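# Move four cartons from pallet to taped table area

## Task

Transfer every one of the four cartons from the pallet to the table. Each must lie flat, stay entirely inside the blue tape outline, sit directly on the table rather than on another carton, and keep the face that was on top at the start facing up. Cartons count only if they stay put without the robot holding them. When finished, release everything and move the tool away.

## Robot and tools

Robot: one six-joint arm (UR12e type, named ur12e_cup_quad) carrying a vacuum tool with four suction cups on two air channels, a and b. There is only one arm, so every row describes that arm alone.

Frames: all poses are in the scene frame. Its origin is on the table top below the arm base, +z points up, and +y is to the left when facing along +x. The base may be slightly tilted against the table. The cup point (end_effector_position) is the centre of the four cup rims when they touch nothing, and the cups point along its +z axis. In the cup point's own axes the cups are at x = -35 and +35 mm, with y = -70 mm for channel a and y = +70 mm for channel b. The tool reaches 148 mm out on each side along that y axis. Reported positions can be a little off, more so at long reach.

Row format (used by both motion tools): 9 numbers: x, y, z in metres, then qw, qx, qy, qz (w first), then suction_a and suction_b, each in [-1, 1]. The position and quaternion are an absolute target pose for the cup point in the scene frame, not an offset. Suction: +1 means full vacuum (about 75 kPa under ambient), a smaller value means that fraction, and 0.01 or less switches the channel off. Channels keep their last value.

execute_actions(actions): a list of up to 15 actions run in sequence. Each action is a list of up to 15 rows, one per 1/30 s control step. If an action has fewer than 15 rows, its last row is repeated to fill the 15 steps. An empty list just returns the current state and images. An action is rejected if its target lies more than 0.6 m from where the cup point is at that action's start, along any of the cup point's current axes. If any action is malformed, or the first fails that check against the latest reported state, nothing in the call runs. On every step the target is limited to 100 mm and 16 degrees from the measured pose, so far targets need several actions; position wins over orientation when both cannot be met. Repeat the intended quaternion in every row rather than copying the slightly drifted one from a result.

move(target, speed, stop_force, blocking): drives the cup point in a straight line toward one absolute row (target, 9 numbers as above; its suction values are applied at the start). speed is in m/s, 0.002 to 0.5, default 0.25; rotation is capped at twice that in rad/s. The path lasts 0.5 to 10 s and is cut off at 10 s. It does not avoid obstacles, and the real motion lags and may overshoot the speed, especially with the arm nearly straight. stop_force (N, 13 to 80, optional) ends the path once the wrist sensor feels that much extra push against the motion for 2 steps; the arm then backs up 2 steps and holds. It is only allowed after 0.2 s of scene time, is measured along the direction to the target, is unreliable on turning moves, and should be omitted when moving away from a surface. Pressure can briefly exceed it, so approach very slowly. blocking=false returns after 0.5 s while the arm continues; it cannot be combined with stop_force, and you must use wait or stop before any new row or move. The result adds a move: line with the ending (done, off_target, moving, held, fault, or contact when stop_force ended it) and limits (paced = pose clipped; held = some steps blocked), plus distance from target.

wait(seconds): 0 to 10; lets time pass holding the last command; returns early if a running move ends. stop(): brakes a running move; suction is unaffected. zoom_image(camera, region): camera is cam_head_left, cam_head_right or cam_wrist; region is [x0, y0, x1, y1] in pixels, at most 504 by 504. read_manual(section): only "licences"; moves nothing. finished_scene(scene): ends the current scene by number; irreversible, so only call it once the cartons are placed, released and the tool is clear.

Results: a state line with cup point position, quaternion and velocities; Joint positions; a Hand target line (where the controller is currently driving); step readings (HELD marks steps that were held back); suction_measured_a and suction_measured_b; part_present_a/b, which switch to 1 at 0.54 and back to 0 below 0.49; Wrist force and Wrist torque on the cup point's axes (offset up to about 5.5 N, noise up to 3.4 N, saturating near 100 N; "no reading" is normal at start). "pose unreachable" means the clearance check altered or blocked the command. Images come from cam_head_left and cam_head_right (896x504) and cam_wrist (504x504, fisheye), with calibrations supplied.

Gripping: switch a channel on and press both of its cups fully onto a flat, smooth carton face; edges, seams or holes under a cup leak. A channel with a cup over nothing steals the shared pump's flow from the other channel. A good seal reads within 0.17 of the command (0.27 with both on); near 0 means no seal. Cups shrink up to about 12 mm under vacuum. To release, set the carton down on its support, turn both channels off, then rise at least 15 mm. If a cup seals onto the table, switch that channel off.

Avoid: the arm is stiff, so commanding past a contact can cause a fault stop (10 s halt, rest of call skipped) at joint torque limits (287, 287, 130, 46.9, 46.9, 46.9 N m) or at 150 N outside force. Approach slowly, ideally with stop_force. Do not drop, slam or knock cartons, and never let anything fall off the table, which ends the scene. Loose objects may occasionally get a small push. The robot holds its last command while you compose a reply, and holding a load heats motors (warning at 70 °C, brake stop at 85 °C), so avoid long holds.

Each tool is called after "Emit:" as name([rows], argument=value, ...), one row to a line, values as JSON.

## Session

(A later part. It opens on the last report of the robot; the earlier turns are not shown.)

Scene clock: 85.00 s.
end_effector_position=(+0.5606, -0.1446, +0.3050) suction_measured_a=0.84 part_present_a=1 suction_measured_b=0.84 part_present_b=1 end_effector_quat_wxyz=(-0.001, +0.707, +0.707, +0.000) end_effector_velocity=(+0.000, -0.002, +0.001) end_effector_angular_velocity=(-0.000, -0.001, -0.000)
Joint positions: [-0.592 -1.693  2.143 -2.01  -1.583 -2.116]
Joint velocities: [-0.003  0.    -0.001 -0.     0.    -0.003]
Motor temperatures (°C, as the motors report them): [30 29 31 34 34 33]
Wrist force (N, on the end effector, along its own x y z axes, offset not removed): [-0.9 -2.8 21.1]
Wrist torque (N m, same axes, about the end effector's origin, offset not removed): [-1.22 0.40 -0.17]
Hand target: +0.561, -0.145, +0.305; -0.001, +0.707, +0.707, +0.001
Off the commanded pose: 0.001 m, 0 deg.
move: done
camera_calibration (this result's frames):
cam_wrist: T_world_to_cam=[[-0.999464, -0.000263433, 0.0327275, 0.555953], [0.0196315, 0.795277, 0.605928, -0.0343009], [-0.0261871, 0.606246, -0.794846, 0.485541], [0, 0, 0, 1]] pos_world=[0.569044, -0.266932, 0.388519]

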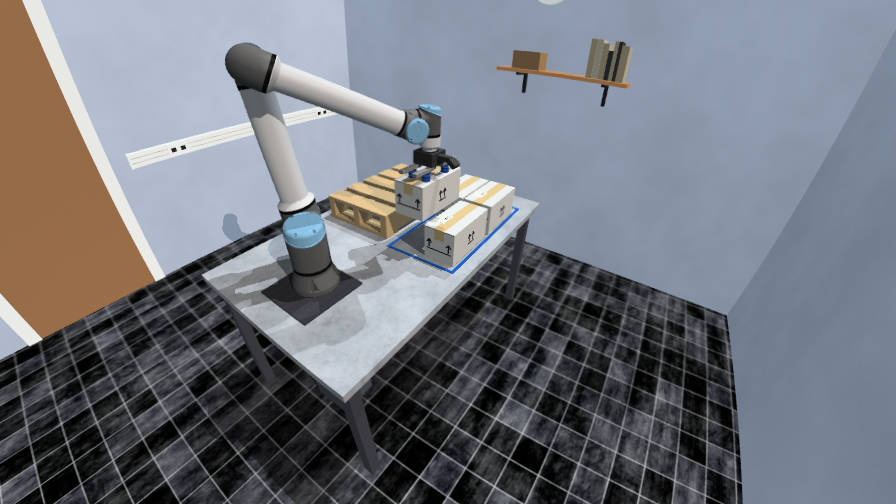

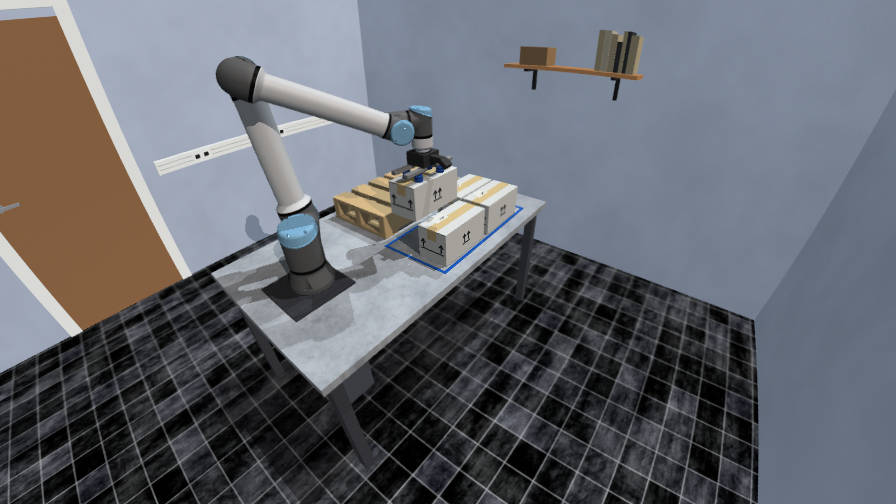

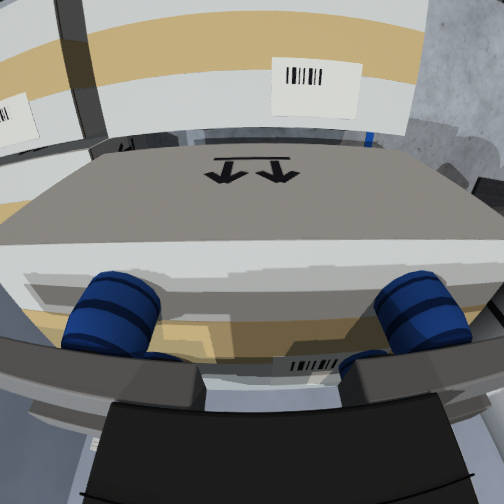

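Left gap looks tight; shift x down a little.

Emit:
move(target=[0.55,-0.145,0.30,0,0.7071,0.7071,0,1,1], speed=0.05)

Emit:
move(target=[0.55,-0.145,0.15,0,0.7071,0.7071,0,1,1], speed=0.12)

Emit:
move(target=[0.55,-0.145,0.11,0,0.7071,0.7071,0,1,1], speed=0.005, stop_force=13)

Emit:
execute_actions([
  [[0.55,-0.145,0.146,0,0.7071,0.7071,0,0,0]],
])

Emit:
move(target=[0.55,-0.145,0.28,0,0.7071,0.7071,0,0,0])

Emit:
move(target=[0.7,0.12,0.4,0,0.7071,0.7071,0,0,0])

Scene clock: 89.83 s.
end_effector_position=(+0.5501, -0.1450, +0.3001) suction_measured_a=0.84 part_present_a=1 suction_measured_b=0.84 part_present_b=1 end_effector_quat_wxyz=(-0.000, +0.707, +0.707, +0.000) end_effector_velocity=(-0.002, -0.001, +0.000) end_effector_angular_velocity=(-0.001, -0.001, -0.001)
Joint positions: [-0.602 -1.708  2.165 -2.018 -1.584 -2.126]
Joint velocities: [-0.003 -0.003  0.003 -0.001 -0.    -0.001]
Motor temperatures (°C, as the motors report them): [30 29 31 34 34 33]
Wrist force (N, on the end effector, along its own x y z axes, offset not removed): [-1.5 -3.7 22.0]
Wrist torque (N m, same axes, about the end effector's origin, offset not removed): [-1.15 0.41 -0.15]
Hand target: +0.550, -0.145, +0.300; -0.000, +0.707, +0.707, +0.000
Off the commanded pose: 0.000 m, 0 deg.
move: done
camera_calibration (this result's frames):
cam_wrist: T_world_to_cam=[[-0.999471, -0.0002003, 0.0325336, 0.545704], [0.0195238, 0.796215, 0.604698, -0.0302092], [-0.0260249, 0.605013, -0.79579, 0.481546], [0, 0, 0, 1]] pos_world=[0.558537, -0.267179, 0.383723]

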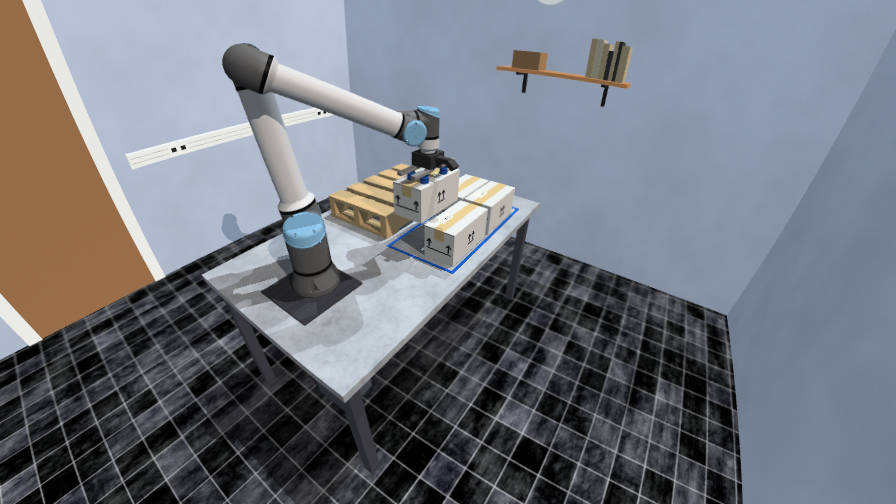

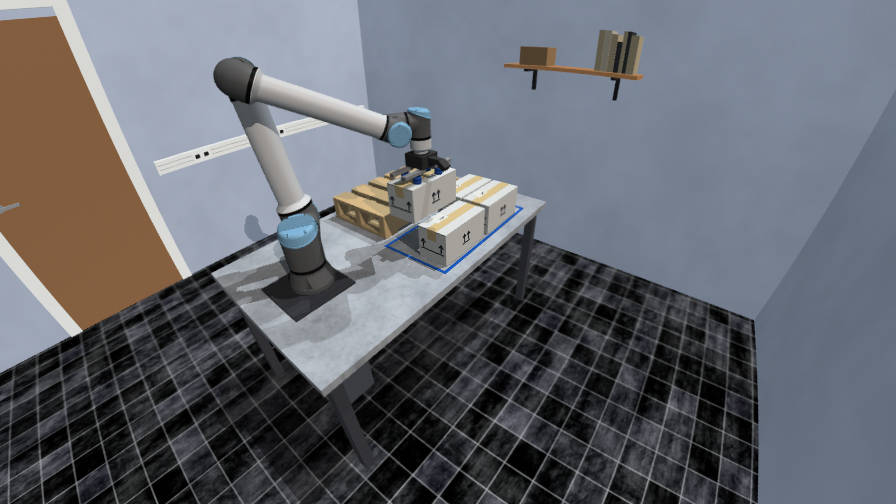

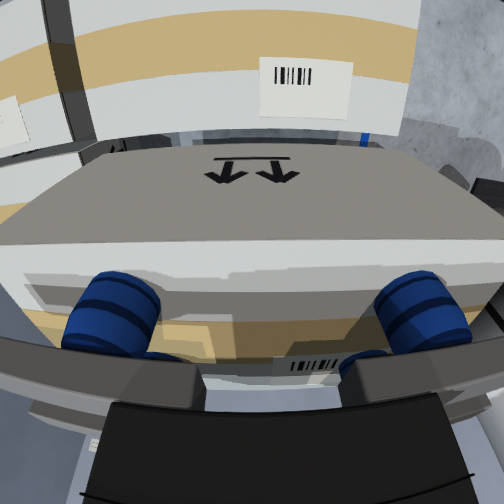

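Scene clock: 91.53 s.
end_effector_position=(+0.5498, -0.1449, +0.1502) suction_measured_a=0.84 part_present_a=1 suction_measured_b=0.84 part_present_b=1 end_effector_quat_wxyz=(+0.000, +0.707, +0.707, +0.000) end_effector_velocity=(+0.000, -0.000, -0.001) end_effector_angular_velocity=(-0.001, -0.001, +0.000)
Joint positions: [-0.605 -1.528  2.322 -2.355 -1.584 -2.13 ]
Joint velocities: [ 0.     0.002  0.001 -0.004  0.     0.   ]
Motor temperatures (°C, as the motors report them): [30 29 31 34 34 33]
Wrist force (N, on the end effector, along its own x y z axes, offset not removed): [1.1 -2.9 23.5]
Wrist torque (N m, same axes, about the end effector's origin, offset not removed): [-1.12 0.07 -0.03]
Hand target: +0.550, -0.145, +0.150; -0.000, +0.707, +0.707, +0.000
Off the commanded pose: 0.000 m, 0 deg.
move: done
camera_calibration (this result's frames):
cam_wrist: T_world_to_cam=[[-0.999471, -0.000195067, 0.0325249, 0.550325], [0.0195219, 0.796234, 0.604673, 0.0603776], [-0.0260154, 0.604988, -0.795809, 0.362193], [0, 0, 0, 1]] pos_world=[0.558278, -0.26709, 0.233829]

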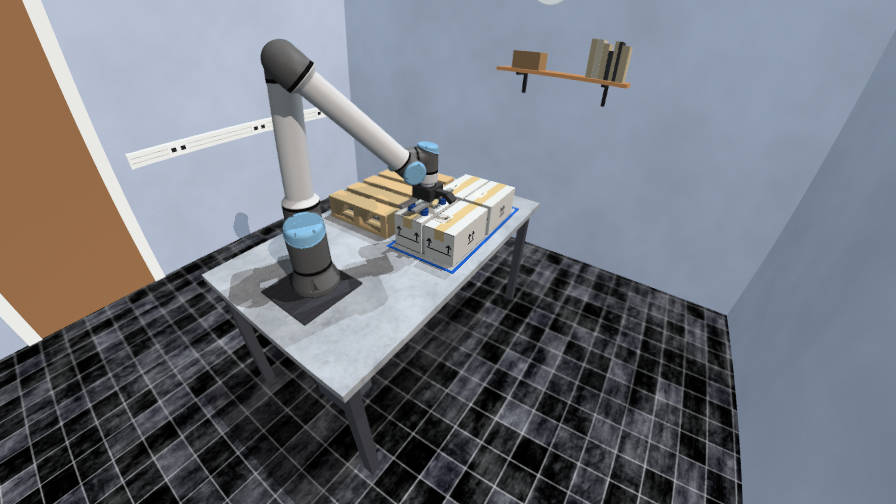

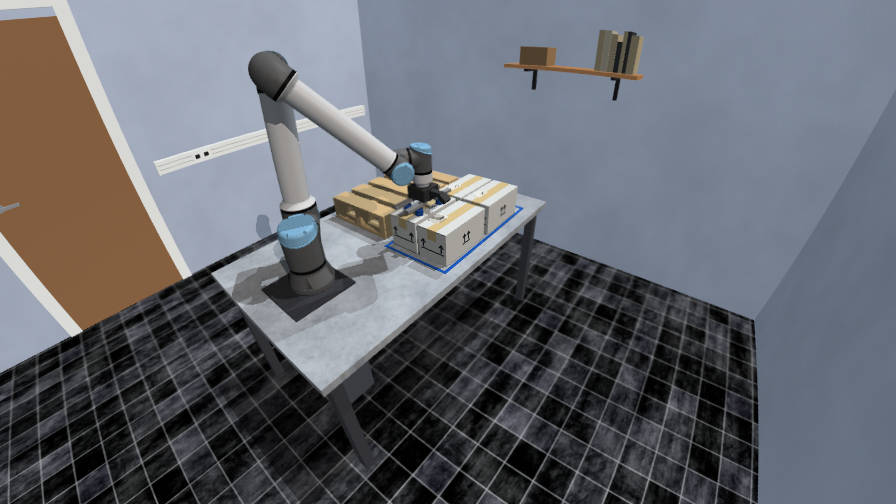

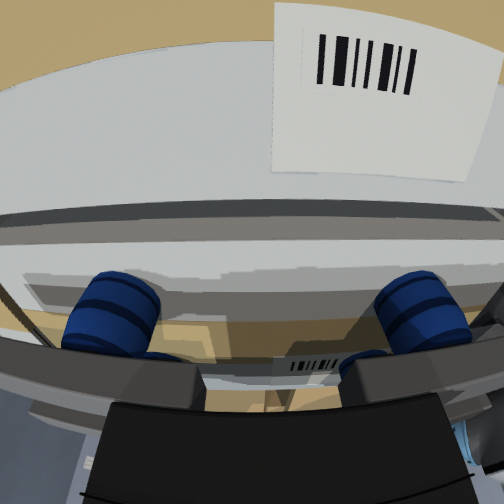

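Scene clock: 93.50 s.
end_effector_position=(+0.5499, -0.1449, +0.1421) suction_measured_a=0.84 part_present_a=1 suction_measured_b=0.84 part_present_b=1 end_effector_quat_wxyz=(+0.000, +0.707, +0.707, -0.000) end_effector_velocity=(-0.000, -0.000, +0.001) end_effector_angular_velocity=(+0.001, +0.001, -0.000)
Joint positions: [-0.606 -1.515  2.329 -2.374 -1.584 -2.13 ]
Joint velocities: [-0.    -0.001 -0.001  0.003 -0.    -0.   ]
Motor temperatures (°C, as the motors report them): [30 29 31 34 34 33]
Wrist force (N, on the end effector, along its own x y z axes, offset not removed): [13.5 -9.6 -18.6]
Wrist torque (N m, same axes, about the end effector's origin, offset not removed): [1.53 -0.23 0.42]
Hand target: +0.550, -0.145, +0.142; +0.000, +0.707, +0.707, +0.000
Off the commanded pose: 0.032 m, 0 deg.
move: contact
camera_calibration (this result's frames):
cam_wrist: T_world_to_cam=[[-0.999473, -0.000193169, 0.0324581, 0.550608], [0.0194809, 0.796285, 0.604608, 0.0652945], [-0.0259627, 0.604921, -0.795862, 0.355754], [0, 0, 0, 1]] pos_world=[0.558282, -0.26709, 0.225781]

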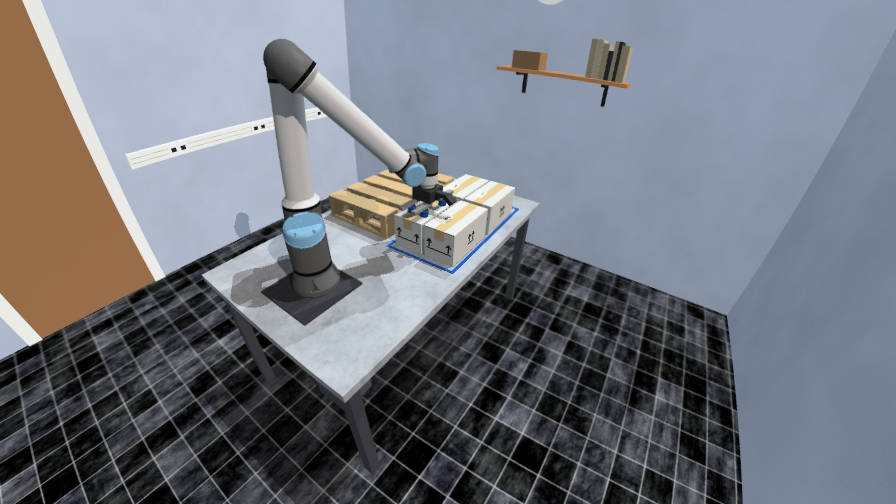

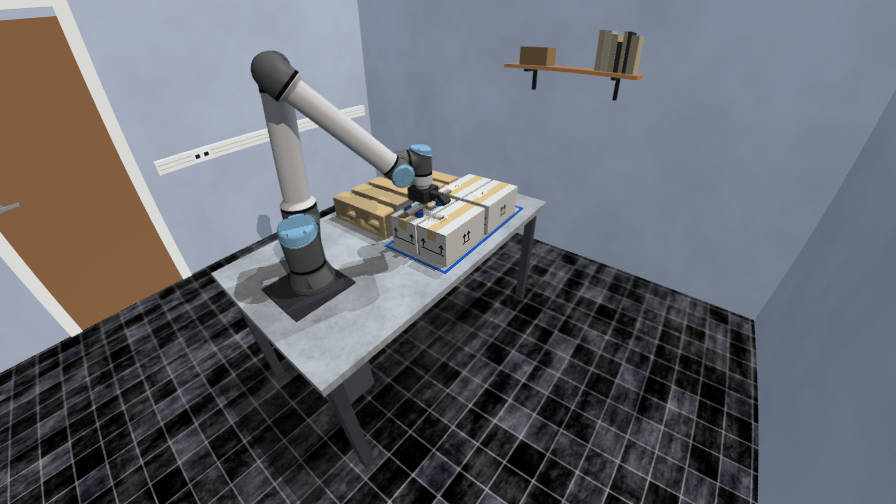

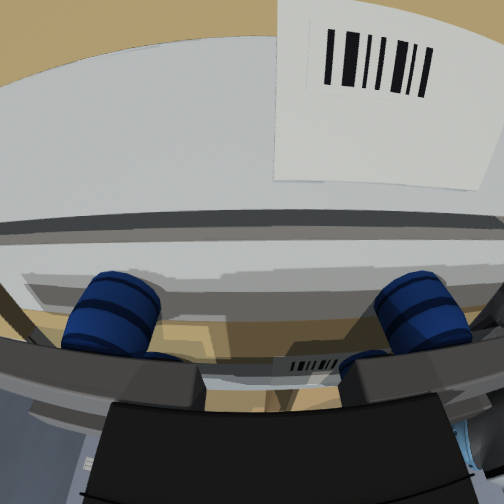

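Scene clock: 94.00 s.
end_effector_position=(+0.5500, -0.1451, +0.1460) suction_measured_a=0.00 part_present_a=0 suction_measured_b=0.00 part_present_b=0 end_effector_quat_wxyz=(+0.000, +0.707, +0.707, -0.000) end_effector_velocity=(-0.000, +0.000, +0.000) end_effector_angular_velocity=(+0.000, +0.001, +0.000)
Joint positions: [-0.606 -1.521  2.325 -2.365 -1.584 -2.13 ]
Joint velocities: [ 0.    -0.     0.     0.001 -0.     0.   ]
Motor temperatures (°C, as the motors report them): [30 29 31 34 34 33]
Wrist force (N, on the end effector, along its own x y z axes, offset not removed): [0.9 -5.7 -41.8]
Wrist torque (N m, same axes, about the end effector's origin, offset not removed): [-0.75 0.42 -0.13]
Hand target: +0.550, -0.145, +0.146; +0.000, +0.707, +0.707, +0.000
Off the commanded pose: 0.000 m, 0 deg.
Step readings (end_effector_position):
0: (+0.5499, -0.1449, +0.1421)
1: (+0.5499, -0.1449, +0.1423)
2: (+0.5499, -0.1449, +0.1430)
4: (+0.5502, -0.1452, +0.1448)
8: (+0.5501, -0.1451, +0.1458)
15: end_effector_position above
camera_calibration (this result's frames):
cam_wrist: T_world_to_cam=[[-0.999472, -0.0000967924, 0.0324925, 0.550633], [0.019579, 0.79627, 0.604624, 0.0630012], [-0.0259313, 0.604941, -0.795848, 0.358928], [0, 0, 0, 1]] pos_world=[0.558416, -0.267243, 0.229668]

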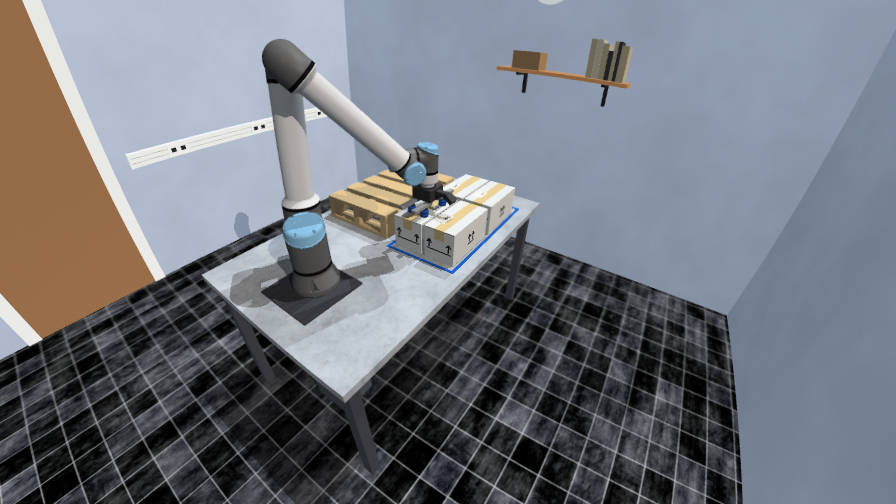

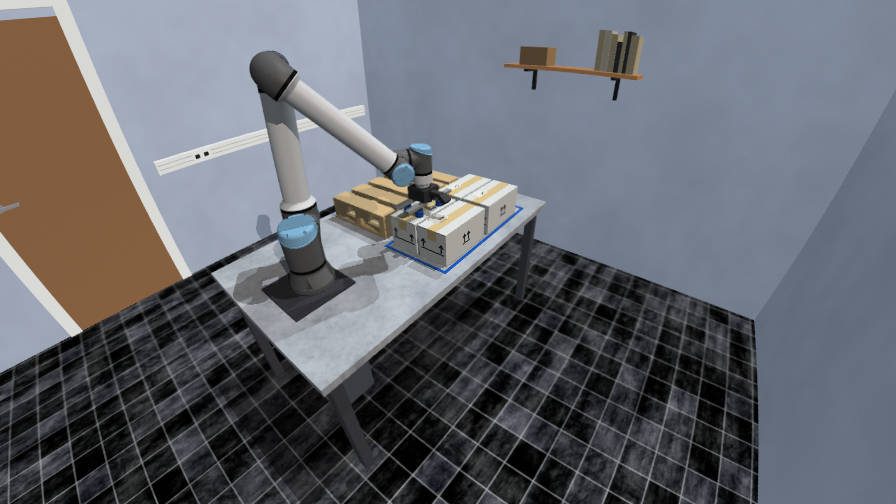

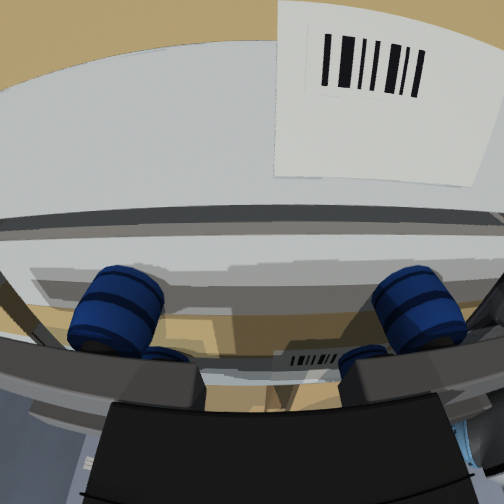

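Scene clock: 95.10 s.
end_effector_position=(+0.5501, -0.1450, +0.2798) suction_measured_a=0.00 part_present_a=0 suction_measured_b=0.00 part_present_b=0 end_effector_quat_wxyz=(+0.000, +0.707, +0.707, -0.000) end_effector_velocity=(+0.000, +0.000, +0.001) end_effector_angular_velocity=(+0.000, +0.001, +0.001)
Joint positions: [-0.602 -1.69   2.19  -2.061 -1.584 -2.127]
Joint velocities: [ 0.    -0.001 -0.002  0.004  0.    -0.001]
Motor temperatures (°C, as the motors report them): [30 29 31 34 34 33]
Wrist force (N, on the end effector, along its own x y z axes, offset not removed): [2.5 -0.8 -0.7]
Wrist torque (N m, same axes, about the end effector's origin, offset not removed): [-0.55 -0.08 -0.08]
Hand target: +0.550, -0.145, +0.280; +0.000, +0.707, +0.707, -0.000
Off the commanded pose: 0.000 m, 0 deg.
move: done
camera_calibration (this result's frames):
cam_wrist: T_world_to_cam=[[-0.999471, -0.000252781, 0.0325336, 0.546393], [0.0194808, 0.796246, 0.604659, -0.0179443], [-0.0260576, 0.604973, -0.79582, 0.465474], [0, 0, 0, 1]] pos_world=[0.558582, -0.267173, 0.363507]

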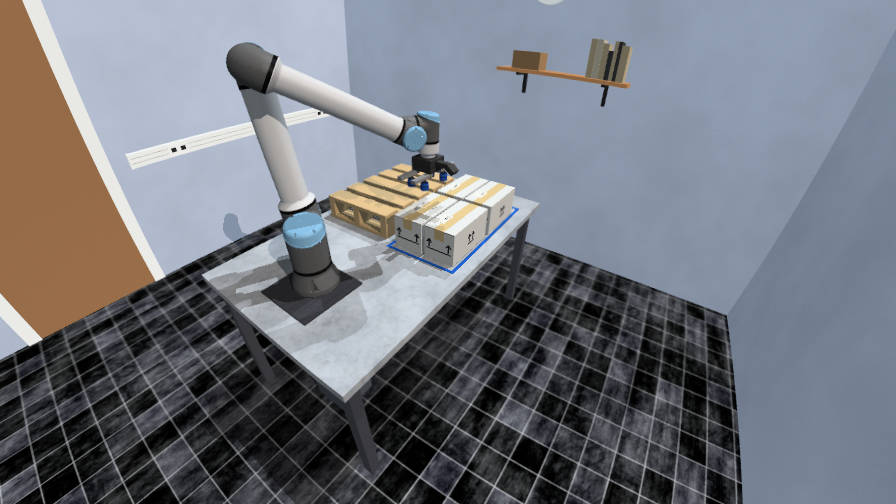

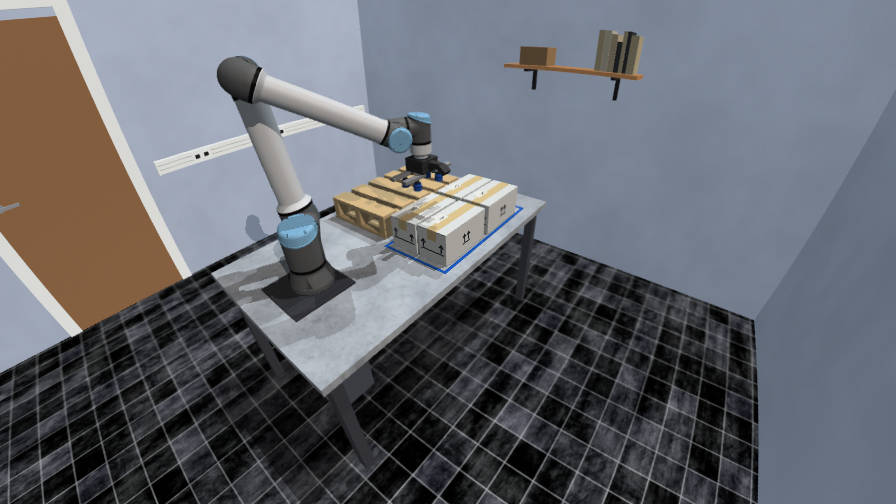

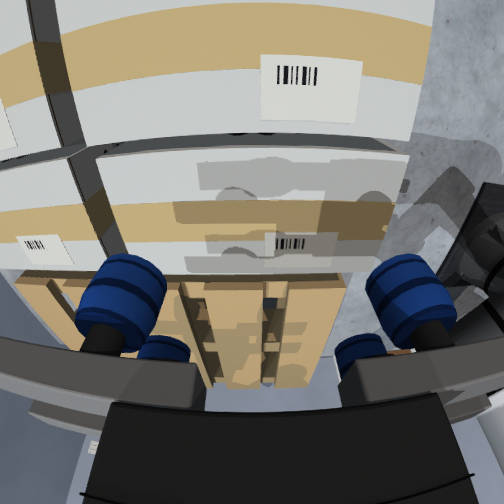

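Scene clock: 96.97 s.
end_effector_position=(+0.6996, +0.1200, +0.3998) suction_measured_a=0.00 part_present_a=0 suction_measured_b=0.00 part_present_b=0 end_effector_quat_wxyz=(+0.000, +0.707, +0.707, -0.000) end_effector_velocity=(+0.001, +0.001, +0.000) end_effector_angular_velocity=(-0.000, +0.001, -0.001)
Joint positions: [-0.117 -1.521  1.807 -1.842 -1.579 -1.642]
Joint velocities: [ 0.001  0.003 -0.003  0.001 -0.     0.002]
Motor temperatures (°C, as the motors report them): [30 29 31 34 34 33]
Wrist force (N, on the end effector, along its own x y z axes, offset not removed): [-0.9 -3.2 0.1]
Wrist torque (N m, same axes, about the end effector's origin, offset not removed): [-0.82 0.39 -0.13]
Hand target: +0.700, +0.120, +0.400; +0.000, +0.707, +0.707, -0.000
Off the commanded pose: 0.000 m, 0 deg.
move: done
camera_calibration (this result's frames):
cam_wrist: T_world_to_cam=[[-0.999471, -0.000176469, 0.032528, 0.691967], [0.01951, 0.796898, 0.603798, -0.304148], [-0.0260281, 0.604113, -0.796473, 0.404871], [0, 0, 0, 1]] pos_world=[0.708073, -0.00209038, 0.483605]

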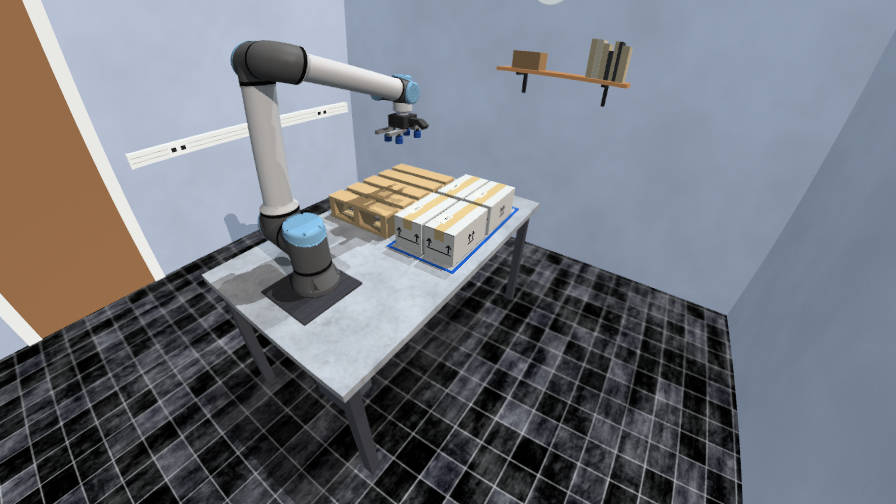

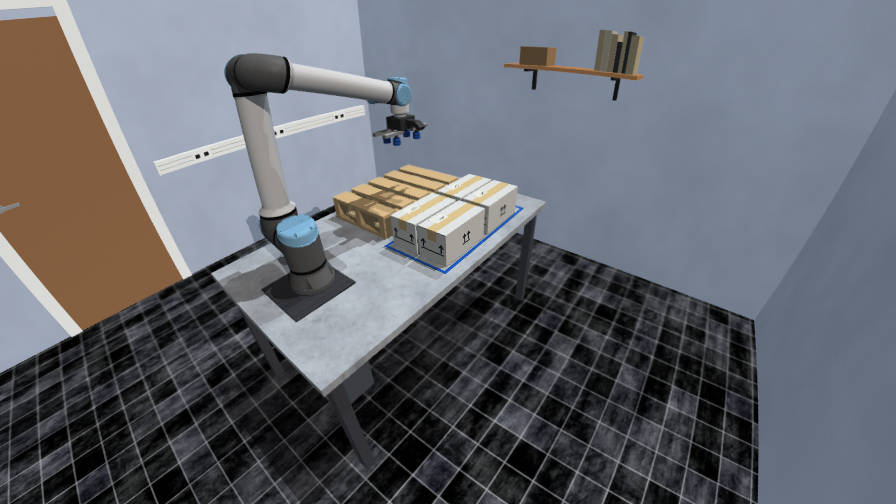

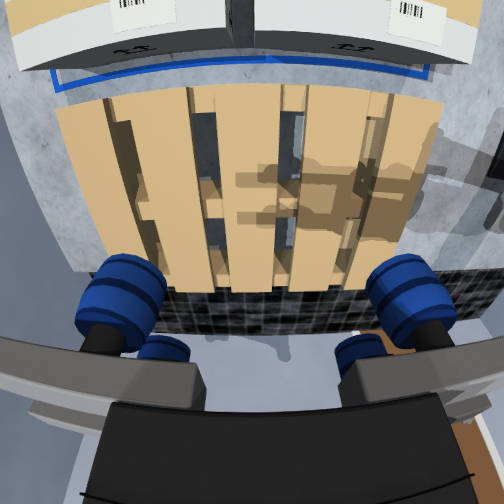

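Emit:
finished_scene(scene=2)

The scene is finished: the task was done.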